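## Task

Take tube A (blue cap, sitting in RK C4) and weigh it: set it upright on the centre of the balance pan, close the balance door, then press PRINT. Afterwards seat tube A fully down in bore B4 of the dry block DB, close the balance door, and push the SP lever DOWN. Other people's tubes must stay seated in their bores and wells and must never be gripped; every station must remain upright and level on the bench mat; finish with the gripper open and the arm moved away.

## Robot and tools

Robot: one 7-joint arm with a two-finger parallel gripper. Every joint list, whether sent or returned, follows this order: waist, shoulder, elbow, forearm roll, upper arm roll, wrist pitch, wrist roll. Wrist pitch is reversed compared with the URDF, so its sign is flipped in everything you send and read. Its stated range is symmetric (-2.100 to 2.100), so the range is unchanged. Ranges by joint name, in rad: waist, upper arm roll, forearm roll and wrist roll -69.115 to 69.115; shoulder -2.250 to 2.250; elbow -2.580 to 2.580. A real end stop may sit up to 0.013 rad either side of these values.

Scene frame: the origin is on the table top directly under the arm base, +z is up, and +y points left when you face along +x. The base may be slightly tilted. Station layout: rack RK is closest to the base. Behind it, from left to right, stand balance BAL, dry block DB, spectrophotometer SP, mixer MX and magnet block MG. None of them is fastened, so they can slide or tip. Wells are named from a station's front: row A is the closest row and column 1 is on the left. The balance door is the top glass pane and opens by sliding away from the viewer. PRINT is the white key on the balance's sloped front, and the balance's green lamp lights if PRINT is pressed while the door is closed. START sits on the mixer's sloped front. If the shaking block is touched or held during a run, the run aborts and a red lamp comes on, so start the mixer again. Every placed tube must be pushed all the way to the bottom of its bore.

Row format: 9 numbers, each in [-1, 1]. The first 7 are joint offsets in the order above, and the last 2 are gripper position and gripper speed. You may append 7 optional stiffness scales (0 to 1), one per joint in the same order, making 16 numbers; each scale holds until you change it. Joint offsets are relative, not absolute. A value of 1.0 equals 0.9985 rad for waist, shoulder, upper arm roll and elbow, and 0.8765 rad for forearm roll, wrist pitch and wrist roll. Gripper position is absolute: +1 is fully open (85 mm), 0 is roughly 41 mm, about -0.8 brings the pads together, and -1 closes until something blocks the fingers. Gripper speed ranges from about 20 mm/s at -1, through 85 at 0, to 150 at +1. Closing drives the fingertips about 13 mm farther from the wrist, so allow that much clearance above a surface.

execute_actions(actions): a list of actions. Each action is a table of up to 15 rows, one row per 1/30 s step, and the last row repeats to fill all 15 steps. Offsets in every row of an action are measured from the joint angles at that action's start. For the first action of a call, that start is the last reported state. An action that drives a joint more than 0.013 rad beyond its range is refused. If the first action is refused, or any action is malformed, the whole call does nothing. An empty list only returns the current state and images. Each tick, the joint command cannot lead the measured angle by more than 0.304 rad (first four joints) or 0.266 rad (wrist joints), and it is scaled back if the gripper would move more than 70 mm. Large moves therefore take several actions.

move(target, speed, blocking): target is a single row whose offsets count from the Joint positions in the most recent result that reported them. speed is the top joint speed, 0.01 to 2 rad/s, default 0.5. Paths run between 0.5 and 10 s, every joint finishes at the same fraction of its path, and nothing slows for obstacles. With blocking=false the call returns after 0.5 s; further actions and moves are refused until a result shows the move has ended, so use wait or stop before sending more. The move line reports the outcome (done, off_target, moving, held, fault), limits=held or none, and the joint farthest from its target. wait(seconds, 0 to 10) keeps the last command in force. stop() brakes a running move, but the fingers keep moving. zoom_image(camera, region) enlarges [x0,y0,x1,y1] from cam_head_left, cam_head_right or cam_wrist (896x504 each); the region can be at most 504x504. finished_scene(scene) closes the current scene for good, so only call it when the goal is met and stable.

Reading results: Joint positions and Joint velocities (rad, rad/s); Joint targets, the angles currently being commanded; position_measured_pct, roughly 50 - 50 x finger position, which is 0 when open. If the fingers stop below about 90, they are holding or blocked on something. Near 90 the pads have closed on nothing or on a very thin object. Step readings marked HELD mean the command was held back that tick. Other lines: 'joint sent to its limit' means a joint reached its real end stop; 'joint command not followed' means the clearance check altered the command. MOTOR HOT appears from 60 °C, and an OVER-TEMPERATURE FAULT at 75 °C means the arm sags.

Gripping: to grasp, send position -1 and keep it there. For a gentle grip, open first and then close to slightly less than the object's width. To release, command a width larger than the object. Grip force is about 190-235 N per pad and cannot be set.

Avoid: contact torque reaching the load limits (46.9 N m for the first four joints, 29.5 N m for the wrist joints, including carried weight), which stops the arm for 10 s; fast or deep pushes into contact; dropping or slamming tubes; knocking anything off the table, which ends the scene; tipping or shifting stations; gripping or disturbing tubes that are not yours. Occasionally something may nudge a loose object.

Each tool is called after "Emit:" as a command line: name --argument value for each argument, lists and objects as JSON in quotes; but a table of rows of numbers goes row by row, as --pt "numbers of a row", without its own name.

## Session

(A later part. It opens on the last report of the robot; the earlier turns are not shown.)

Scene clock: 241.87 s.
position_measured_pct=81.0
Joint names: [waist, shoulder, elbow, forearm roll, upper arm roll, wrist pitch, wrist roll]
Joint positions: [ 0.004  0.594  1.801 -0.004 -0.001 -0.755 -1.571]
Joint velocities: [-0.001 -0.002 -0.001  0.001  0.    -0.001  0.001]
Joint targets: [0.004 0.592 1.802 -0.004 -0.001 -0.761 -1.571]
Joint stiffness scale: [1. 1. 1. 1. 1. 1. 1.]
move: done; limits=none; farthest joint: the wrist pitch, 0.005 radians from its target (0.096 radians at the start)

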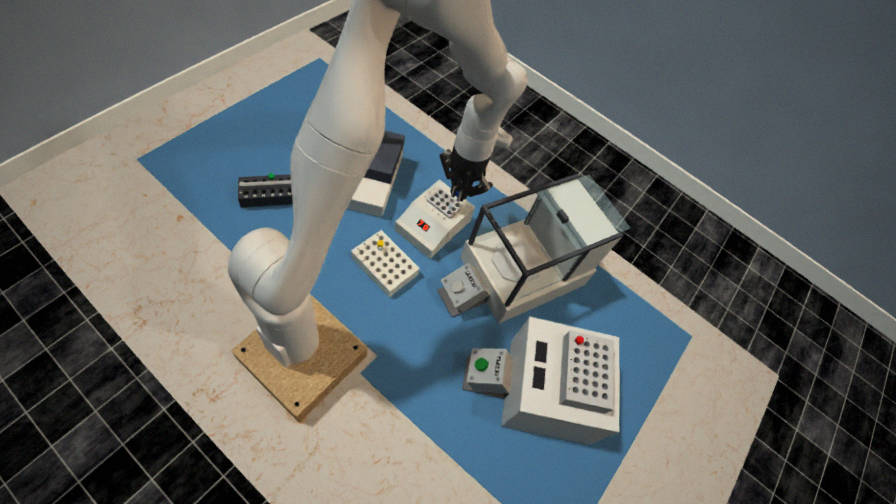

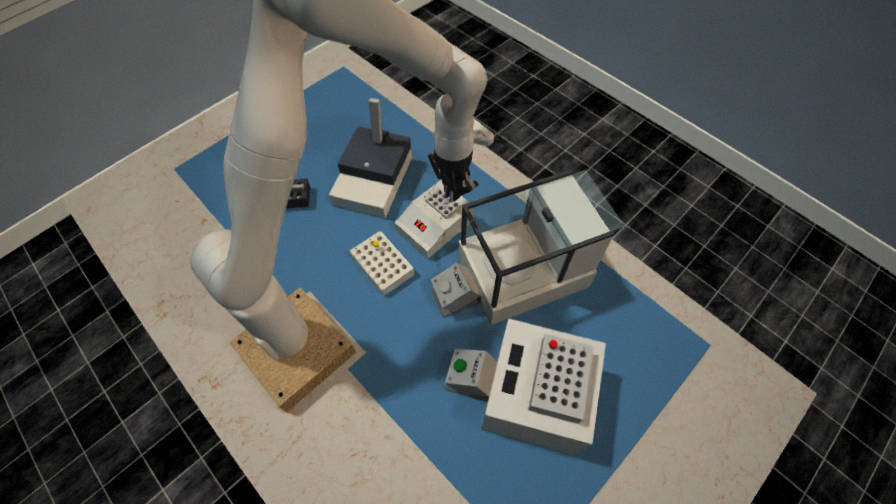

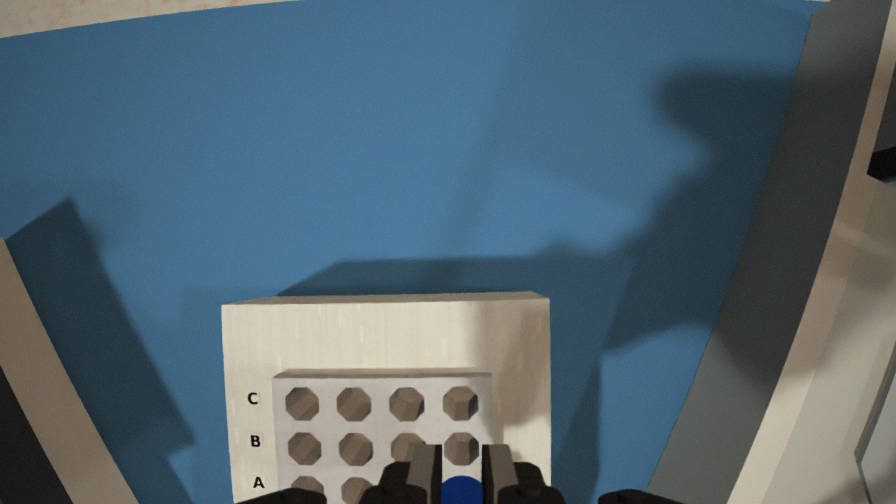

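Emit:
move --target '[-0.05,0.128,-0.318,0,0,-0.219,0,-0.68,0]' --speed 0.2

Emit:
move --target '[0,0.071,0.042,0,0,0.126,0,-0.68,0]' --speed 0.08

Emit:
move --target '[0,-0.046,0.103,0,0,0.069,0,-0.68,0]' --speed 0.04

Emit:
zoom_image --camera "cam_head_left" --region '[410,130,530,230]'

Scene clock: 256.93 s.
position_measured_pct=81.0
Joint names: [waist, shoulder, elbow, forearm roll, upper arm roll, wrist pitch, wrist roll]
Joint positions: [-0.044  0.719  1.488 -0.004 -0.001 -0.942 -1.571]
Joint velocities: [-0.001  0.003 -0.002 -0.    -0.001 -0.     0.001]
Joint targets: [-0.046 0.722 1.483 -0.004 -0.001 -0.947 -1.571]
Joint stiffness scale: [1. 1. 1. 1. 1. 1. 1.]
move: done; limits=none; farthest joint: the elbow, 0.005 radians from its target (0.317 radians at the start)

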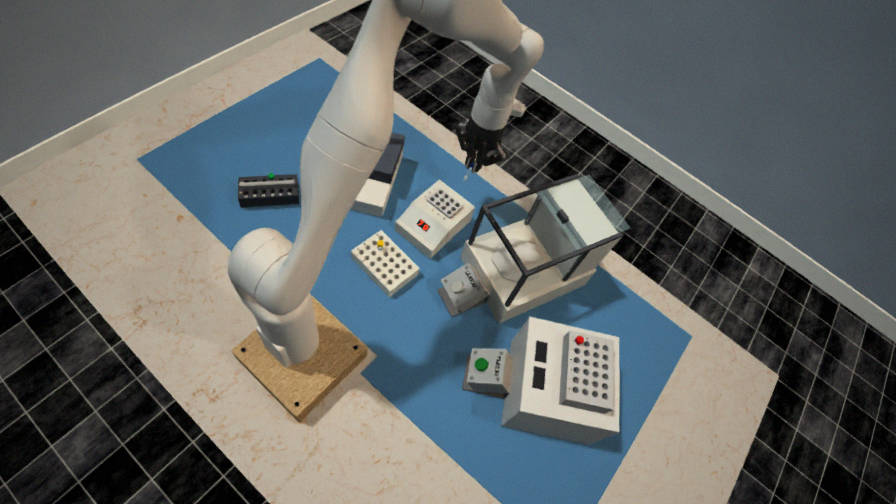

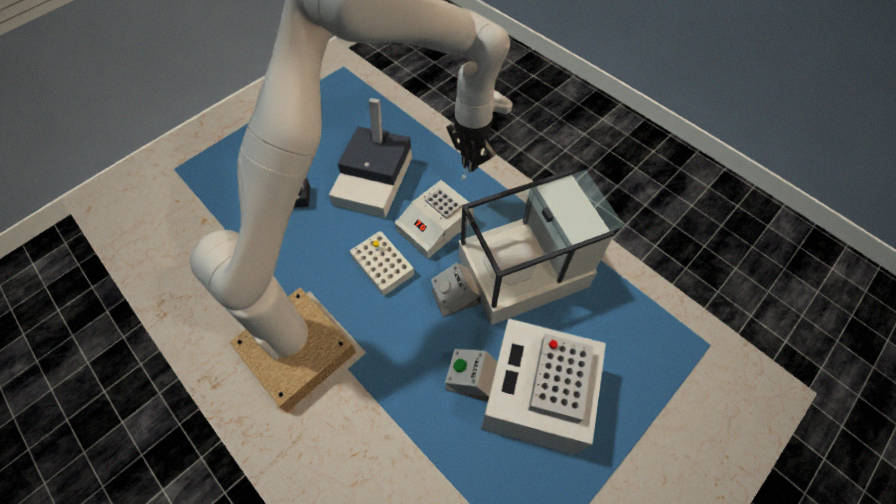

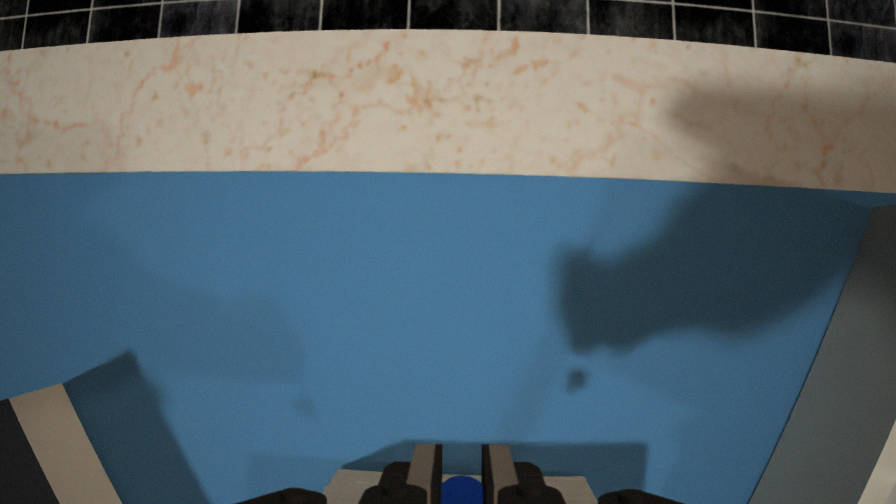

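Scene clock: 258.67 s.
position_measured_pct=81.0
Joint names: [waist, shoulder, elbow, forearm roll, upper arm roll, wrist pitch, wrist roll]
Joint positions: [-0.044  0.788  1.525 -0.004 -0.001 -0.837 -1.571]
Joint velocities: [ 0.001  0.002  0.    -0.    -0.     0.001 -0.   ]
Joint targets: [-0.044 0.790 1.530 -0.004 -0.001 -0.832 -1.571]
Joint stiffness scale: [1. 1. 1. 1. 1. 1. 1.]
move: done; limits=none; farthest joint: the elbow, 0.005 radians from its target (0.042 radians at the start)

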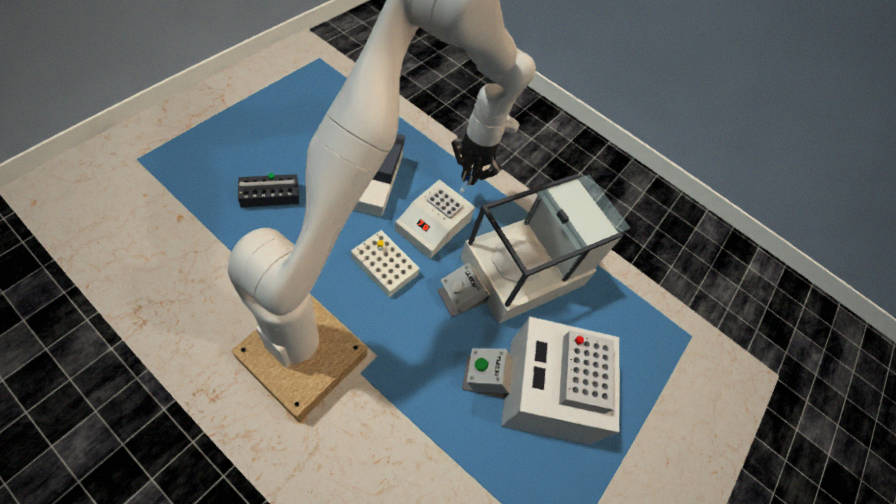

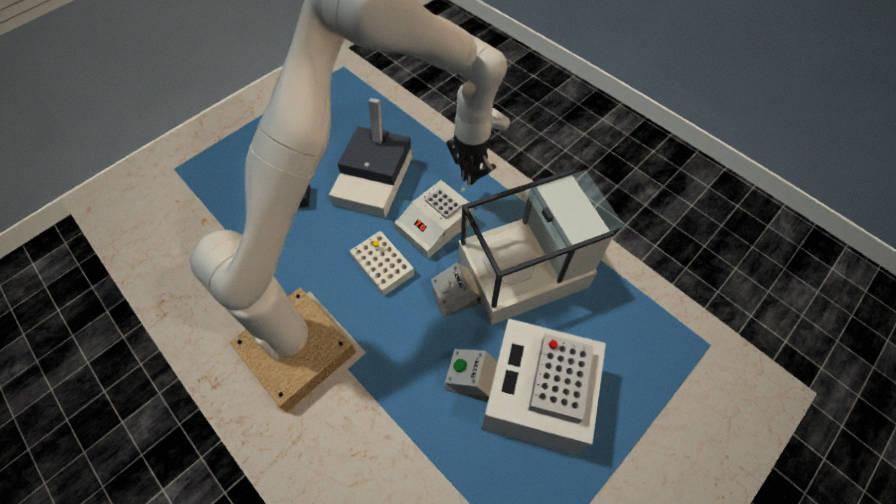

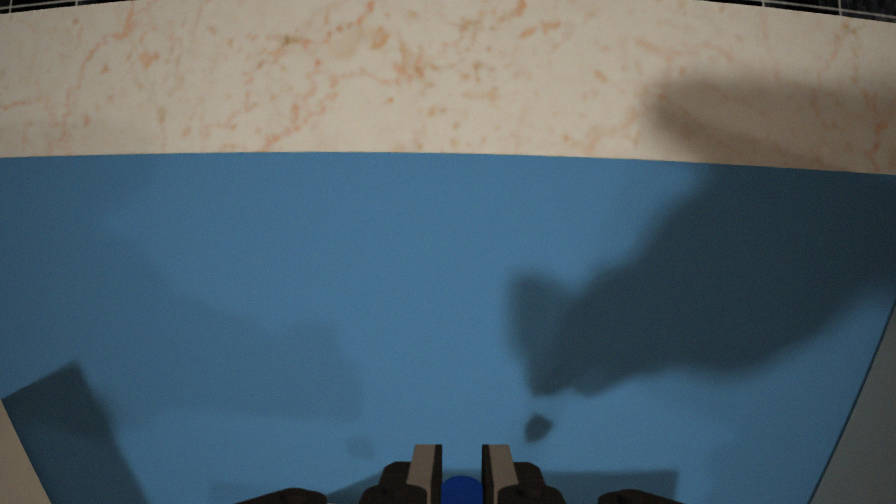

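Scene clock: 261.50 s.
position_measured_pct=81.0
Joint names: [waist, shoulder, elbow, forearm roll, upper arm roll, wrist pitch, wrist roll]
Joint positions: [-0.044  0.741  1.617 -0.004 -0.001 -0.773 -1.571]
Joint velocities: [ 0.001 -0.002  0.003  0.     0.     0.001  0.   ]
Joint targets: [-0.044 0.742 1.628 -0.004 -0.001 -0.776 -1.571]
Joint stiffness scale: [1. 1. 1. 1. 1. 1. 1.]
move: off_target; limits=none; farthest joint: the elbow, 0.011 radians from its target (0.103 radians at the start)

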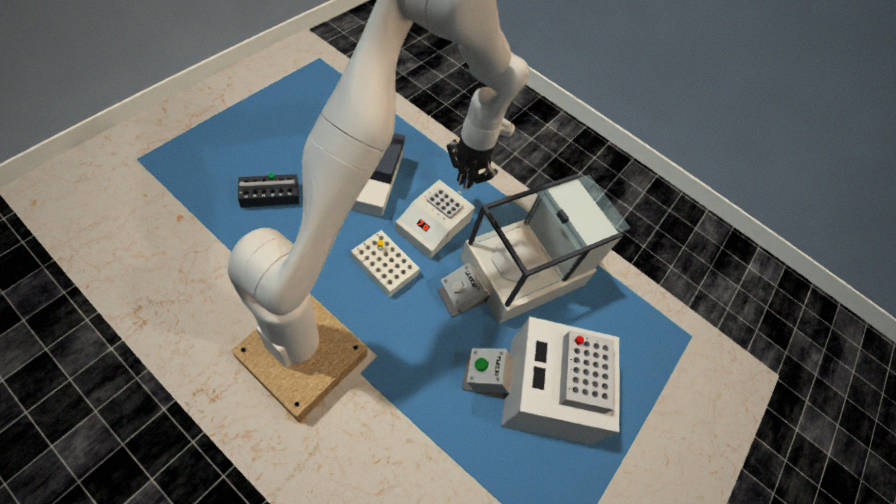

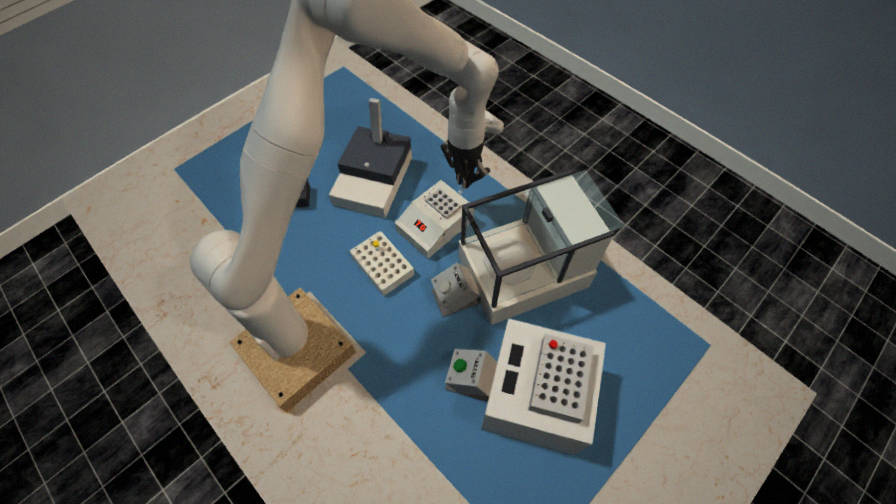

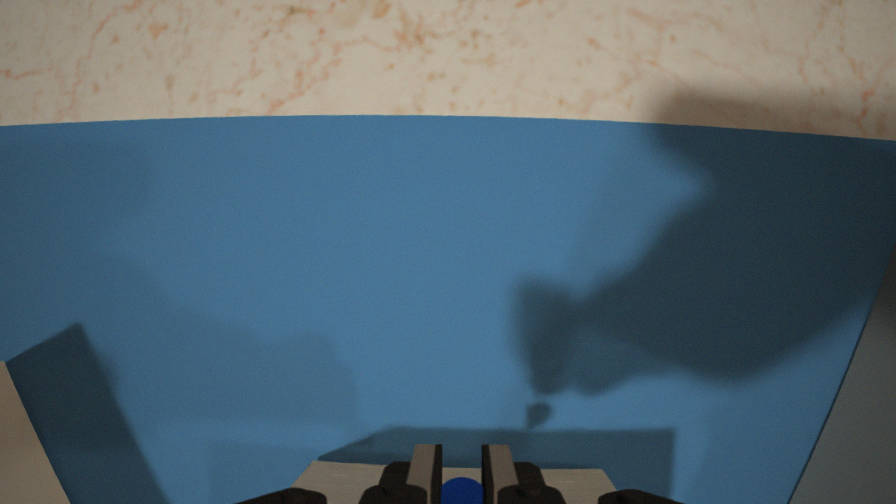

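Region (410, 130, 530, 230) of cam_head_left's 896x504 image, scaled by 4.200, with more detail than that image has.

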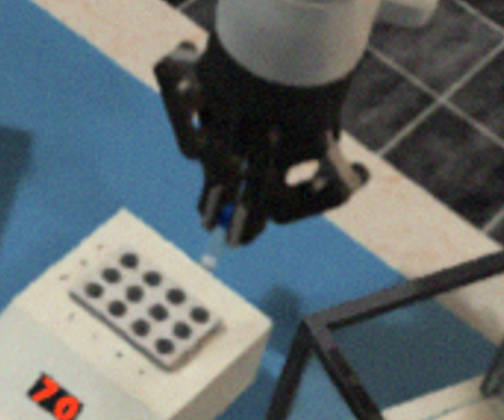

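Emit:
execute_actions --actions '[]'

Scene clock: 271.37 s.
position_measured_pct=81.0
Joint names: [waist, shoulder, elbow, forearm roll, upper arm roll, wrist pitch, wrist roll]
Joint positions: [-0.044  0.741  1.617 -0.004 -0.001 -0.773 -1.571]
Joint velocities: [-0.001  0.     0.     0.001  0.001  0.     0.   ]
Joint targets: [-0.044 0.742 1.628 -0.004 -0.001 -0.776 -1.571]
Joint stiffness scale: [1. 1. 1. 1. 1. 1. 1.]

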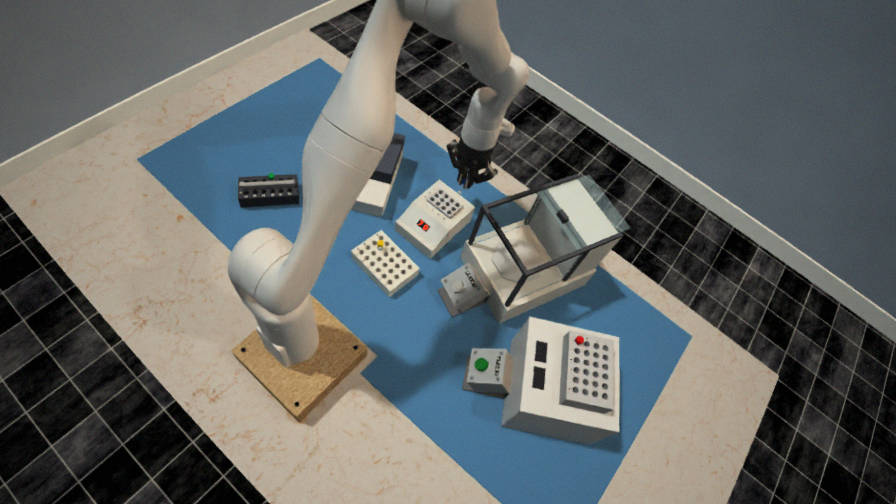

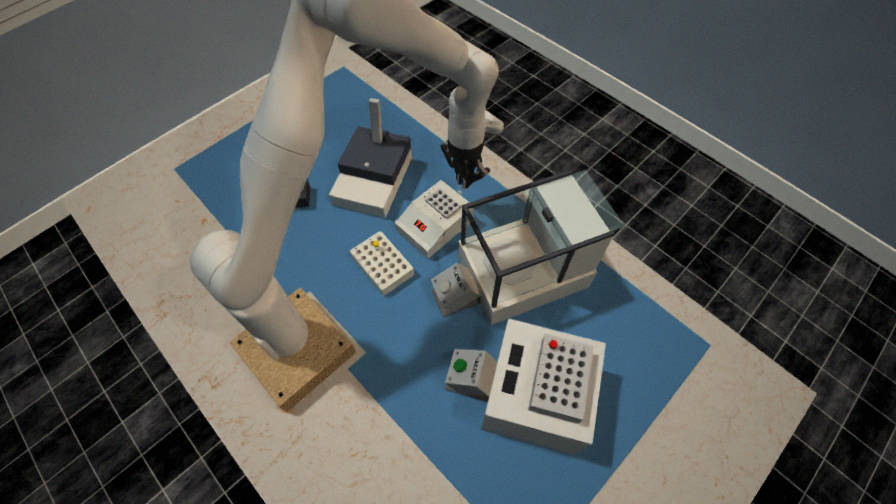

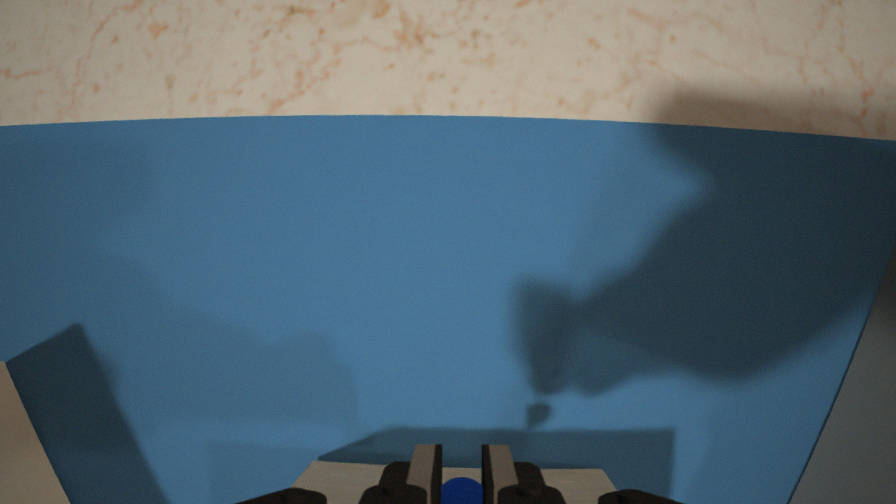

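Emit:
move --target '[0,0.012,-0.03,0,0,-0.02,0,-0.68,0]' --speed 0.1

Emit:
move --target '[0,0.028,0.003,0,0,0.022,0,-0.68,0]' --speed 0.05

Emit:
zoom_image --camera "cam_head_right" --region '[410,140,530,230]'

Scene clock: 279.10 s.
position_measured_pct=81.0
Joint names: [waist, shoulder, elbow, forearm roll, upper arm roll, wrist pitch, wrist roll]
Joint positions: [-0.044  0.751  1.592 -0.004 -0.001 -0.785 -1.571]
Joint velocities: [-0.     0.002 -0.001  0.    -0.     0.     0.   ]
Joint targets: [-0.044 0.753 1.587 -0.004 -0.001 -0.790 -1.571]
Joint stiffness scale: [1. 1. 1. 1. 1. 1. 1.]
move: done; limits=none; farthest joint: the wrist pitch, 0.006 radians from its target (0.018 radians at the start)

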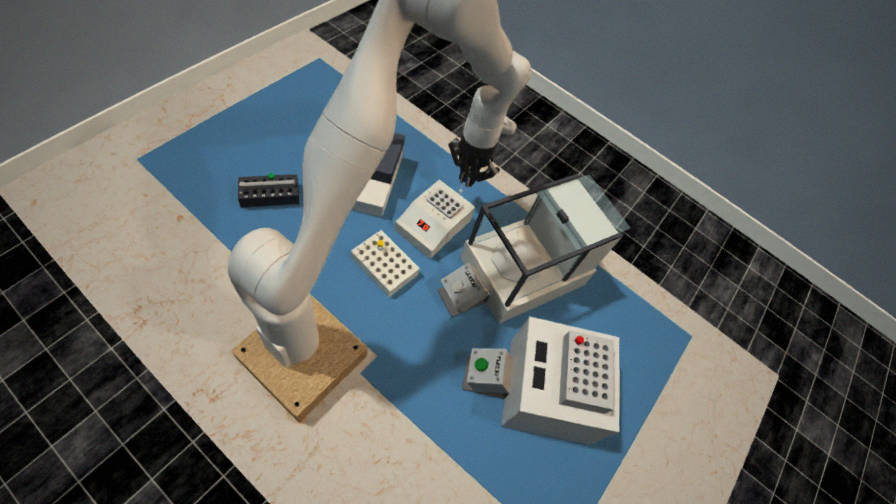

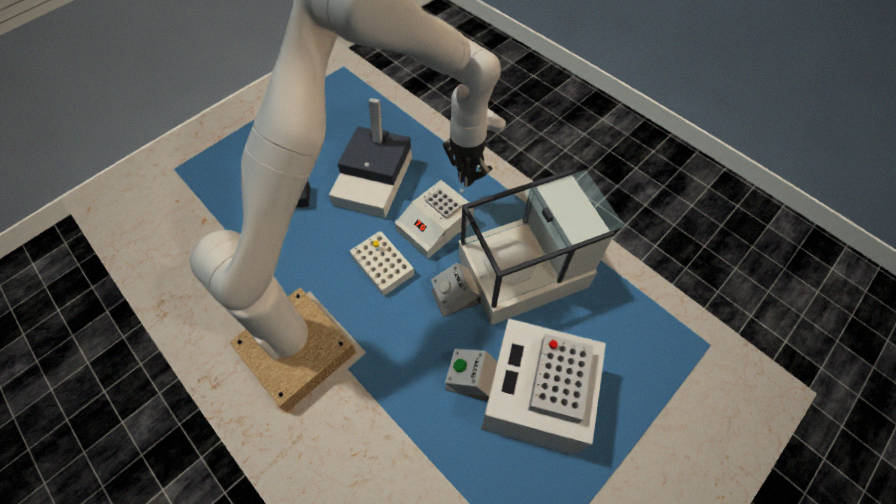

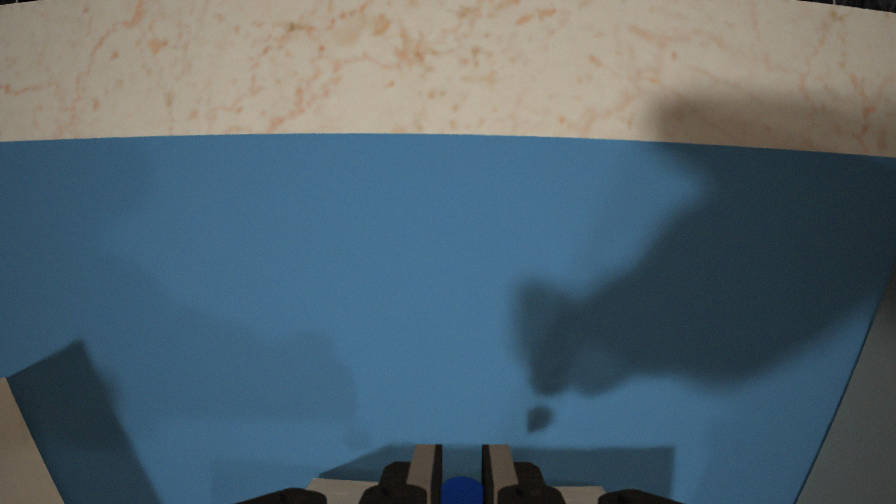

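Scene clock: 280.00 s.
position_measured_pct=81.0
Joint names: [waist, shoulder, elbow, forearm roll, upper arm roll, wrist pitch, wrist roll]
Joint positions: [-0.044  0.777  1.592 -0.004 -0.001 -0.771 -1.571]
Joint velocities: [-0.     0.004  0.    -0.     0.001 -0.    -0.   ]
Joint targets: [-0.044 0.779 1.595 -0.004 -0.001 -0.766 -1.571]
Joint stiffness scale: [1. 1. 1. 1. 1. 1. 1.]
move: done; limits=none; farthest joint: the wrist pitch, 0.005 radians from its target (0.019 radians at the start)

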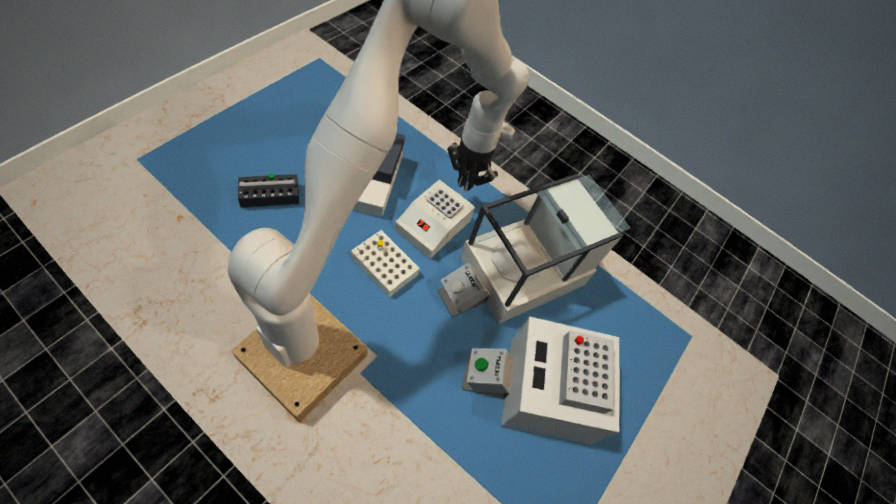

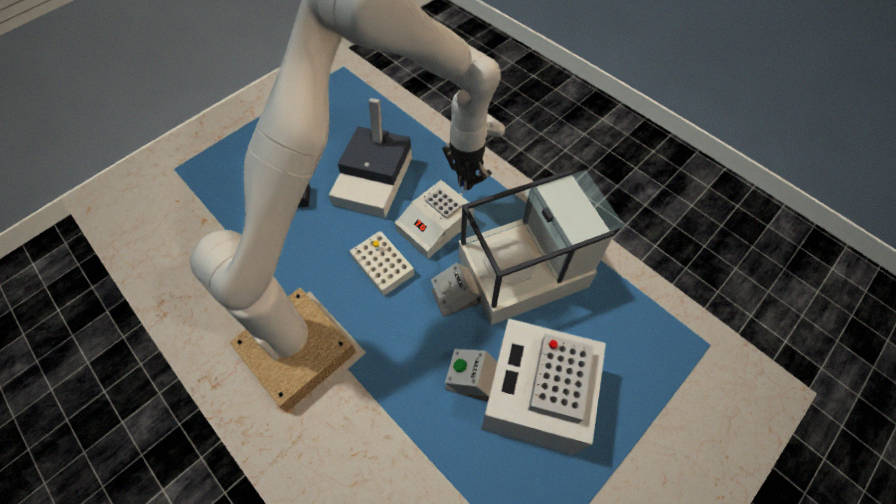

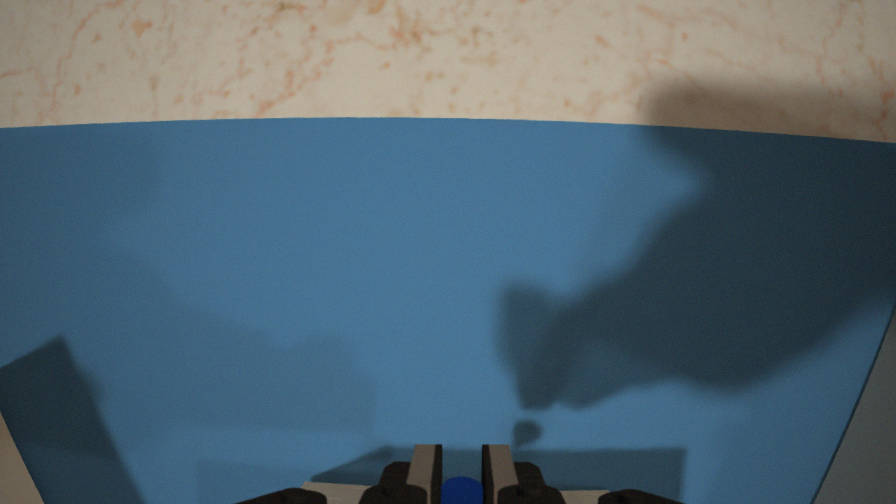

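Region (410, 140, 530, 230) of cam_head_right's 896x504 image, scaled by 4.200, with more detail than that image has; it fills the top 378 rows of this view, and the rest is white.

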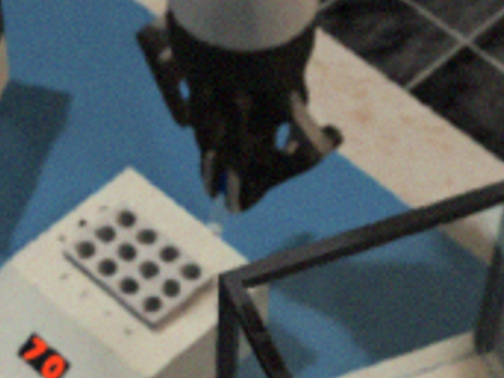

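Emit:
move --target '[0,-0.021,0.05,0,0,0.022,0,-0.68,0]' --speed 0.03

Emit:
zoom_image --camera "cam_head_right" --region '[410,140,530,230]'

Scene clock: 286.30 s.
position_measured_pct=81.0
Joint names: [waist, shoulder, elbow, forearm roll, upper arm roll, wrist pitch, wrist roll]
Joint positions: [-0.044  0.755  1.632 -0.004 -0.001 -0.748 -1.571]
Joint velocities: [ 0.    -0.002  0.002 -0.    -0.001  0.001  0.   ]
Joint targets: [-0.044 0.756 1.642 -0.004 -0.001 -0.751 -1.571]
Joint stiffness scale: [1. 1. 1. 1. 1. 1. 1.]
move: done; limits=none; farthest joint: the elbow, 0.010 radians from its target (0.049 radians at the start)

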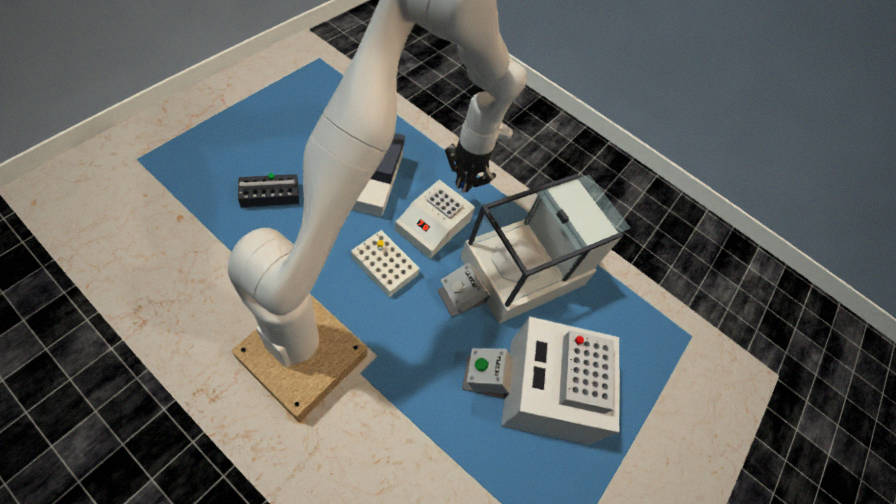

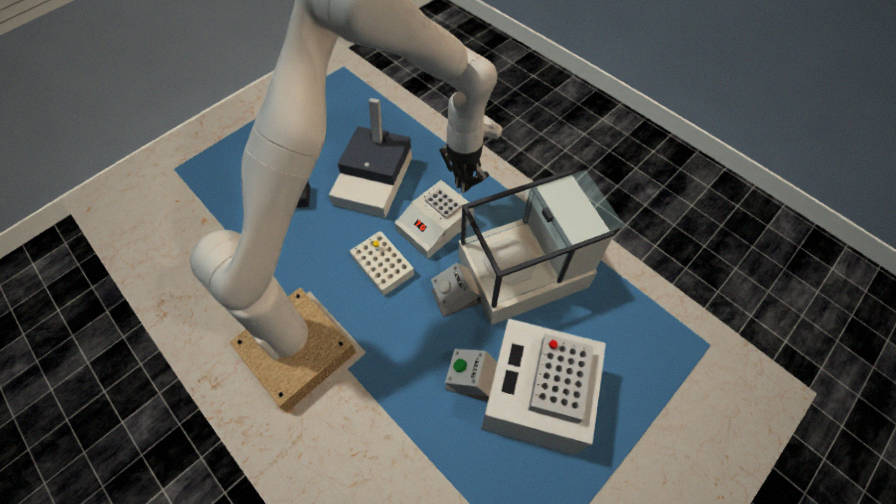

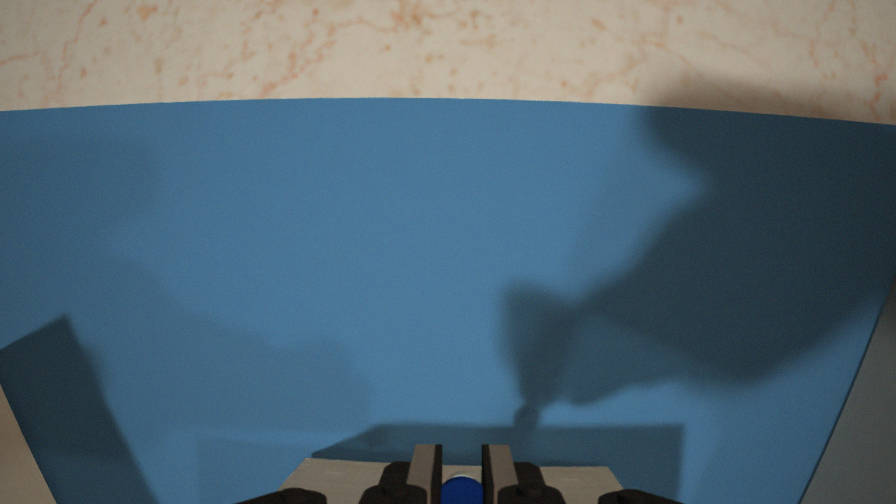

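Region (410, 140, 530, 230) of cam_head_right's 896x504 image, scaled by 4.200, with more detail than that image has; it fills the top 378 rows of this view, and the rest is white.

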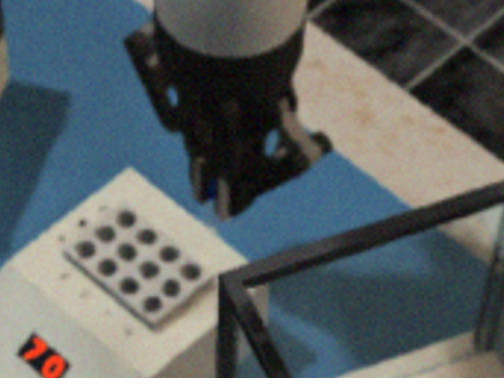

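Working. Continue.

Emit:
move --target '[0,-0.01,0.034,0,0,0.005,0,-0.68,0]' --speed 0.03

Emit:
zoom_image --camera "cam_wrist" --region '[380,400,540,504]'

Scene clock: 290.13 s.
position_measured_pct=81.0
Joint names: [waist, shoulder, elbow, forearm roll, upper arm roll, wrist pitch, wrist roll]
Joint positions: [-0.044  0.744  1.655 -0.004 -0.001 -0.74  -1.571]
Joint velocities: [-0.001 -0.001  0.001  0.    -0.     0.001 -0.   ]
Joint targets: [-0.044 0.745 1.666 -0.004 -0.001 -0.744 -1.571]
Joint stiffness scale: [1. 1. 1. 1. 1. 1. 1.]
move: off_target; limits=none; farthest joint: the elbow, 0.011 radians from its target (0.034 radians at the start)

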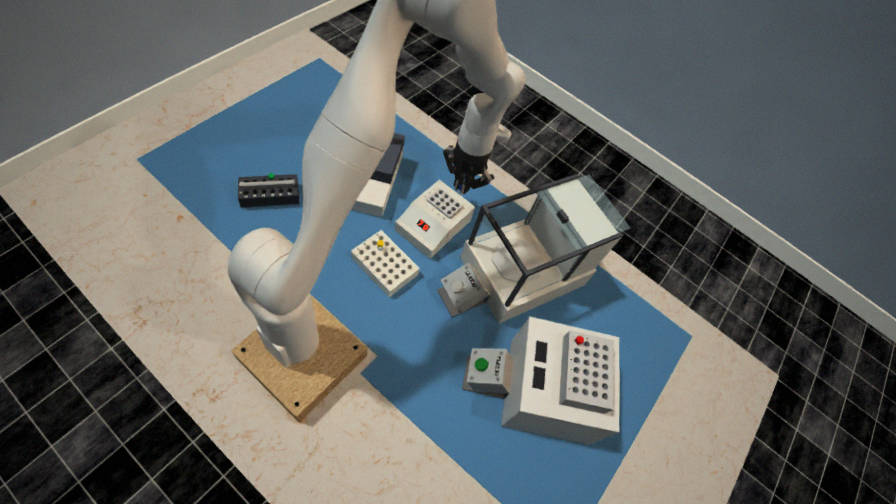

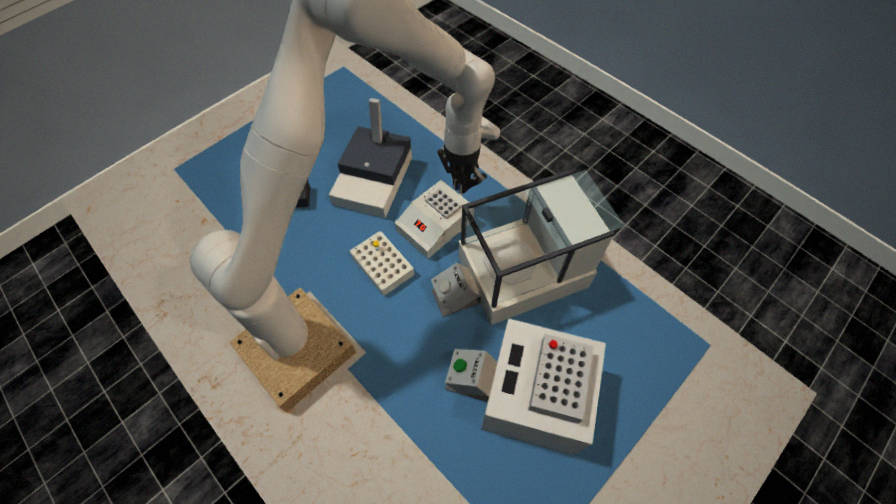

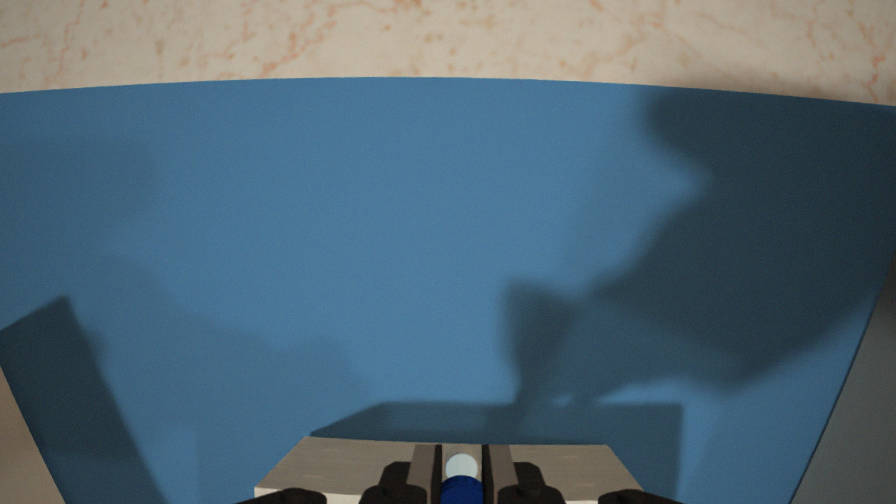

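Region (380, 400, 540, 504) of cam_wrist's 896x504 image, scaled by 3.150; it fills the top 328 rows of this view, and the rest is white.

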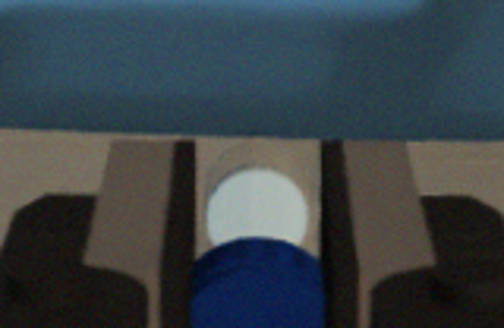

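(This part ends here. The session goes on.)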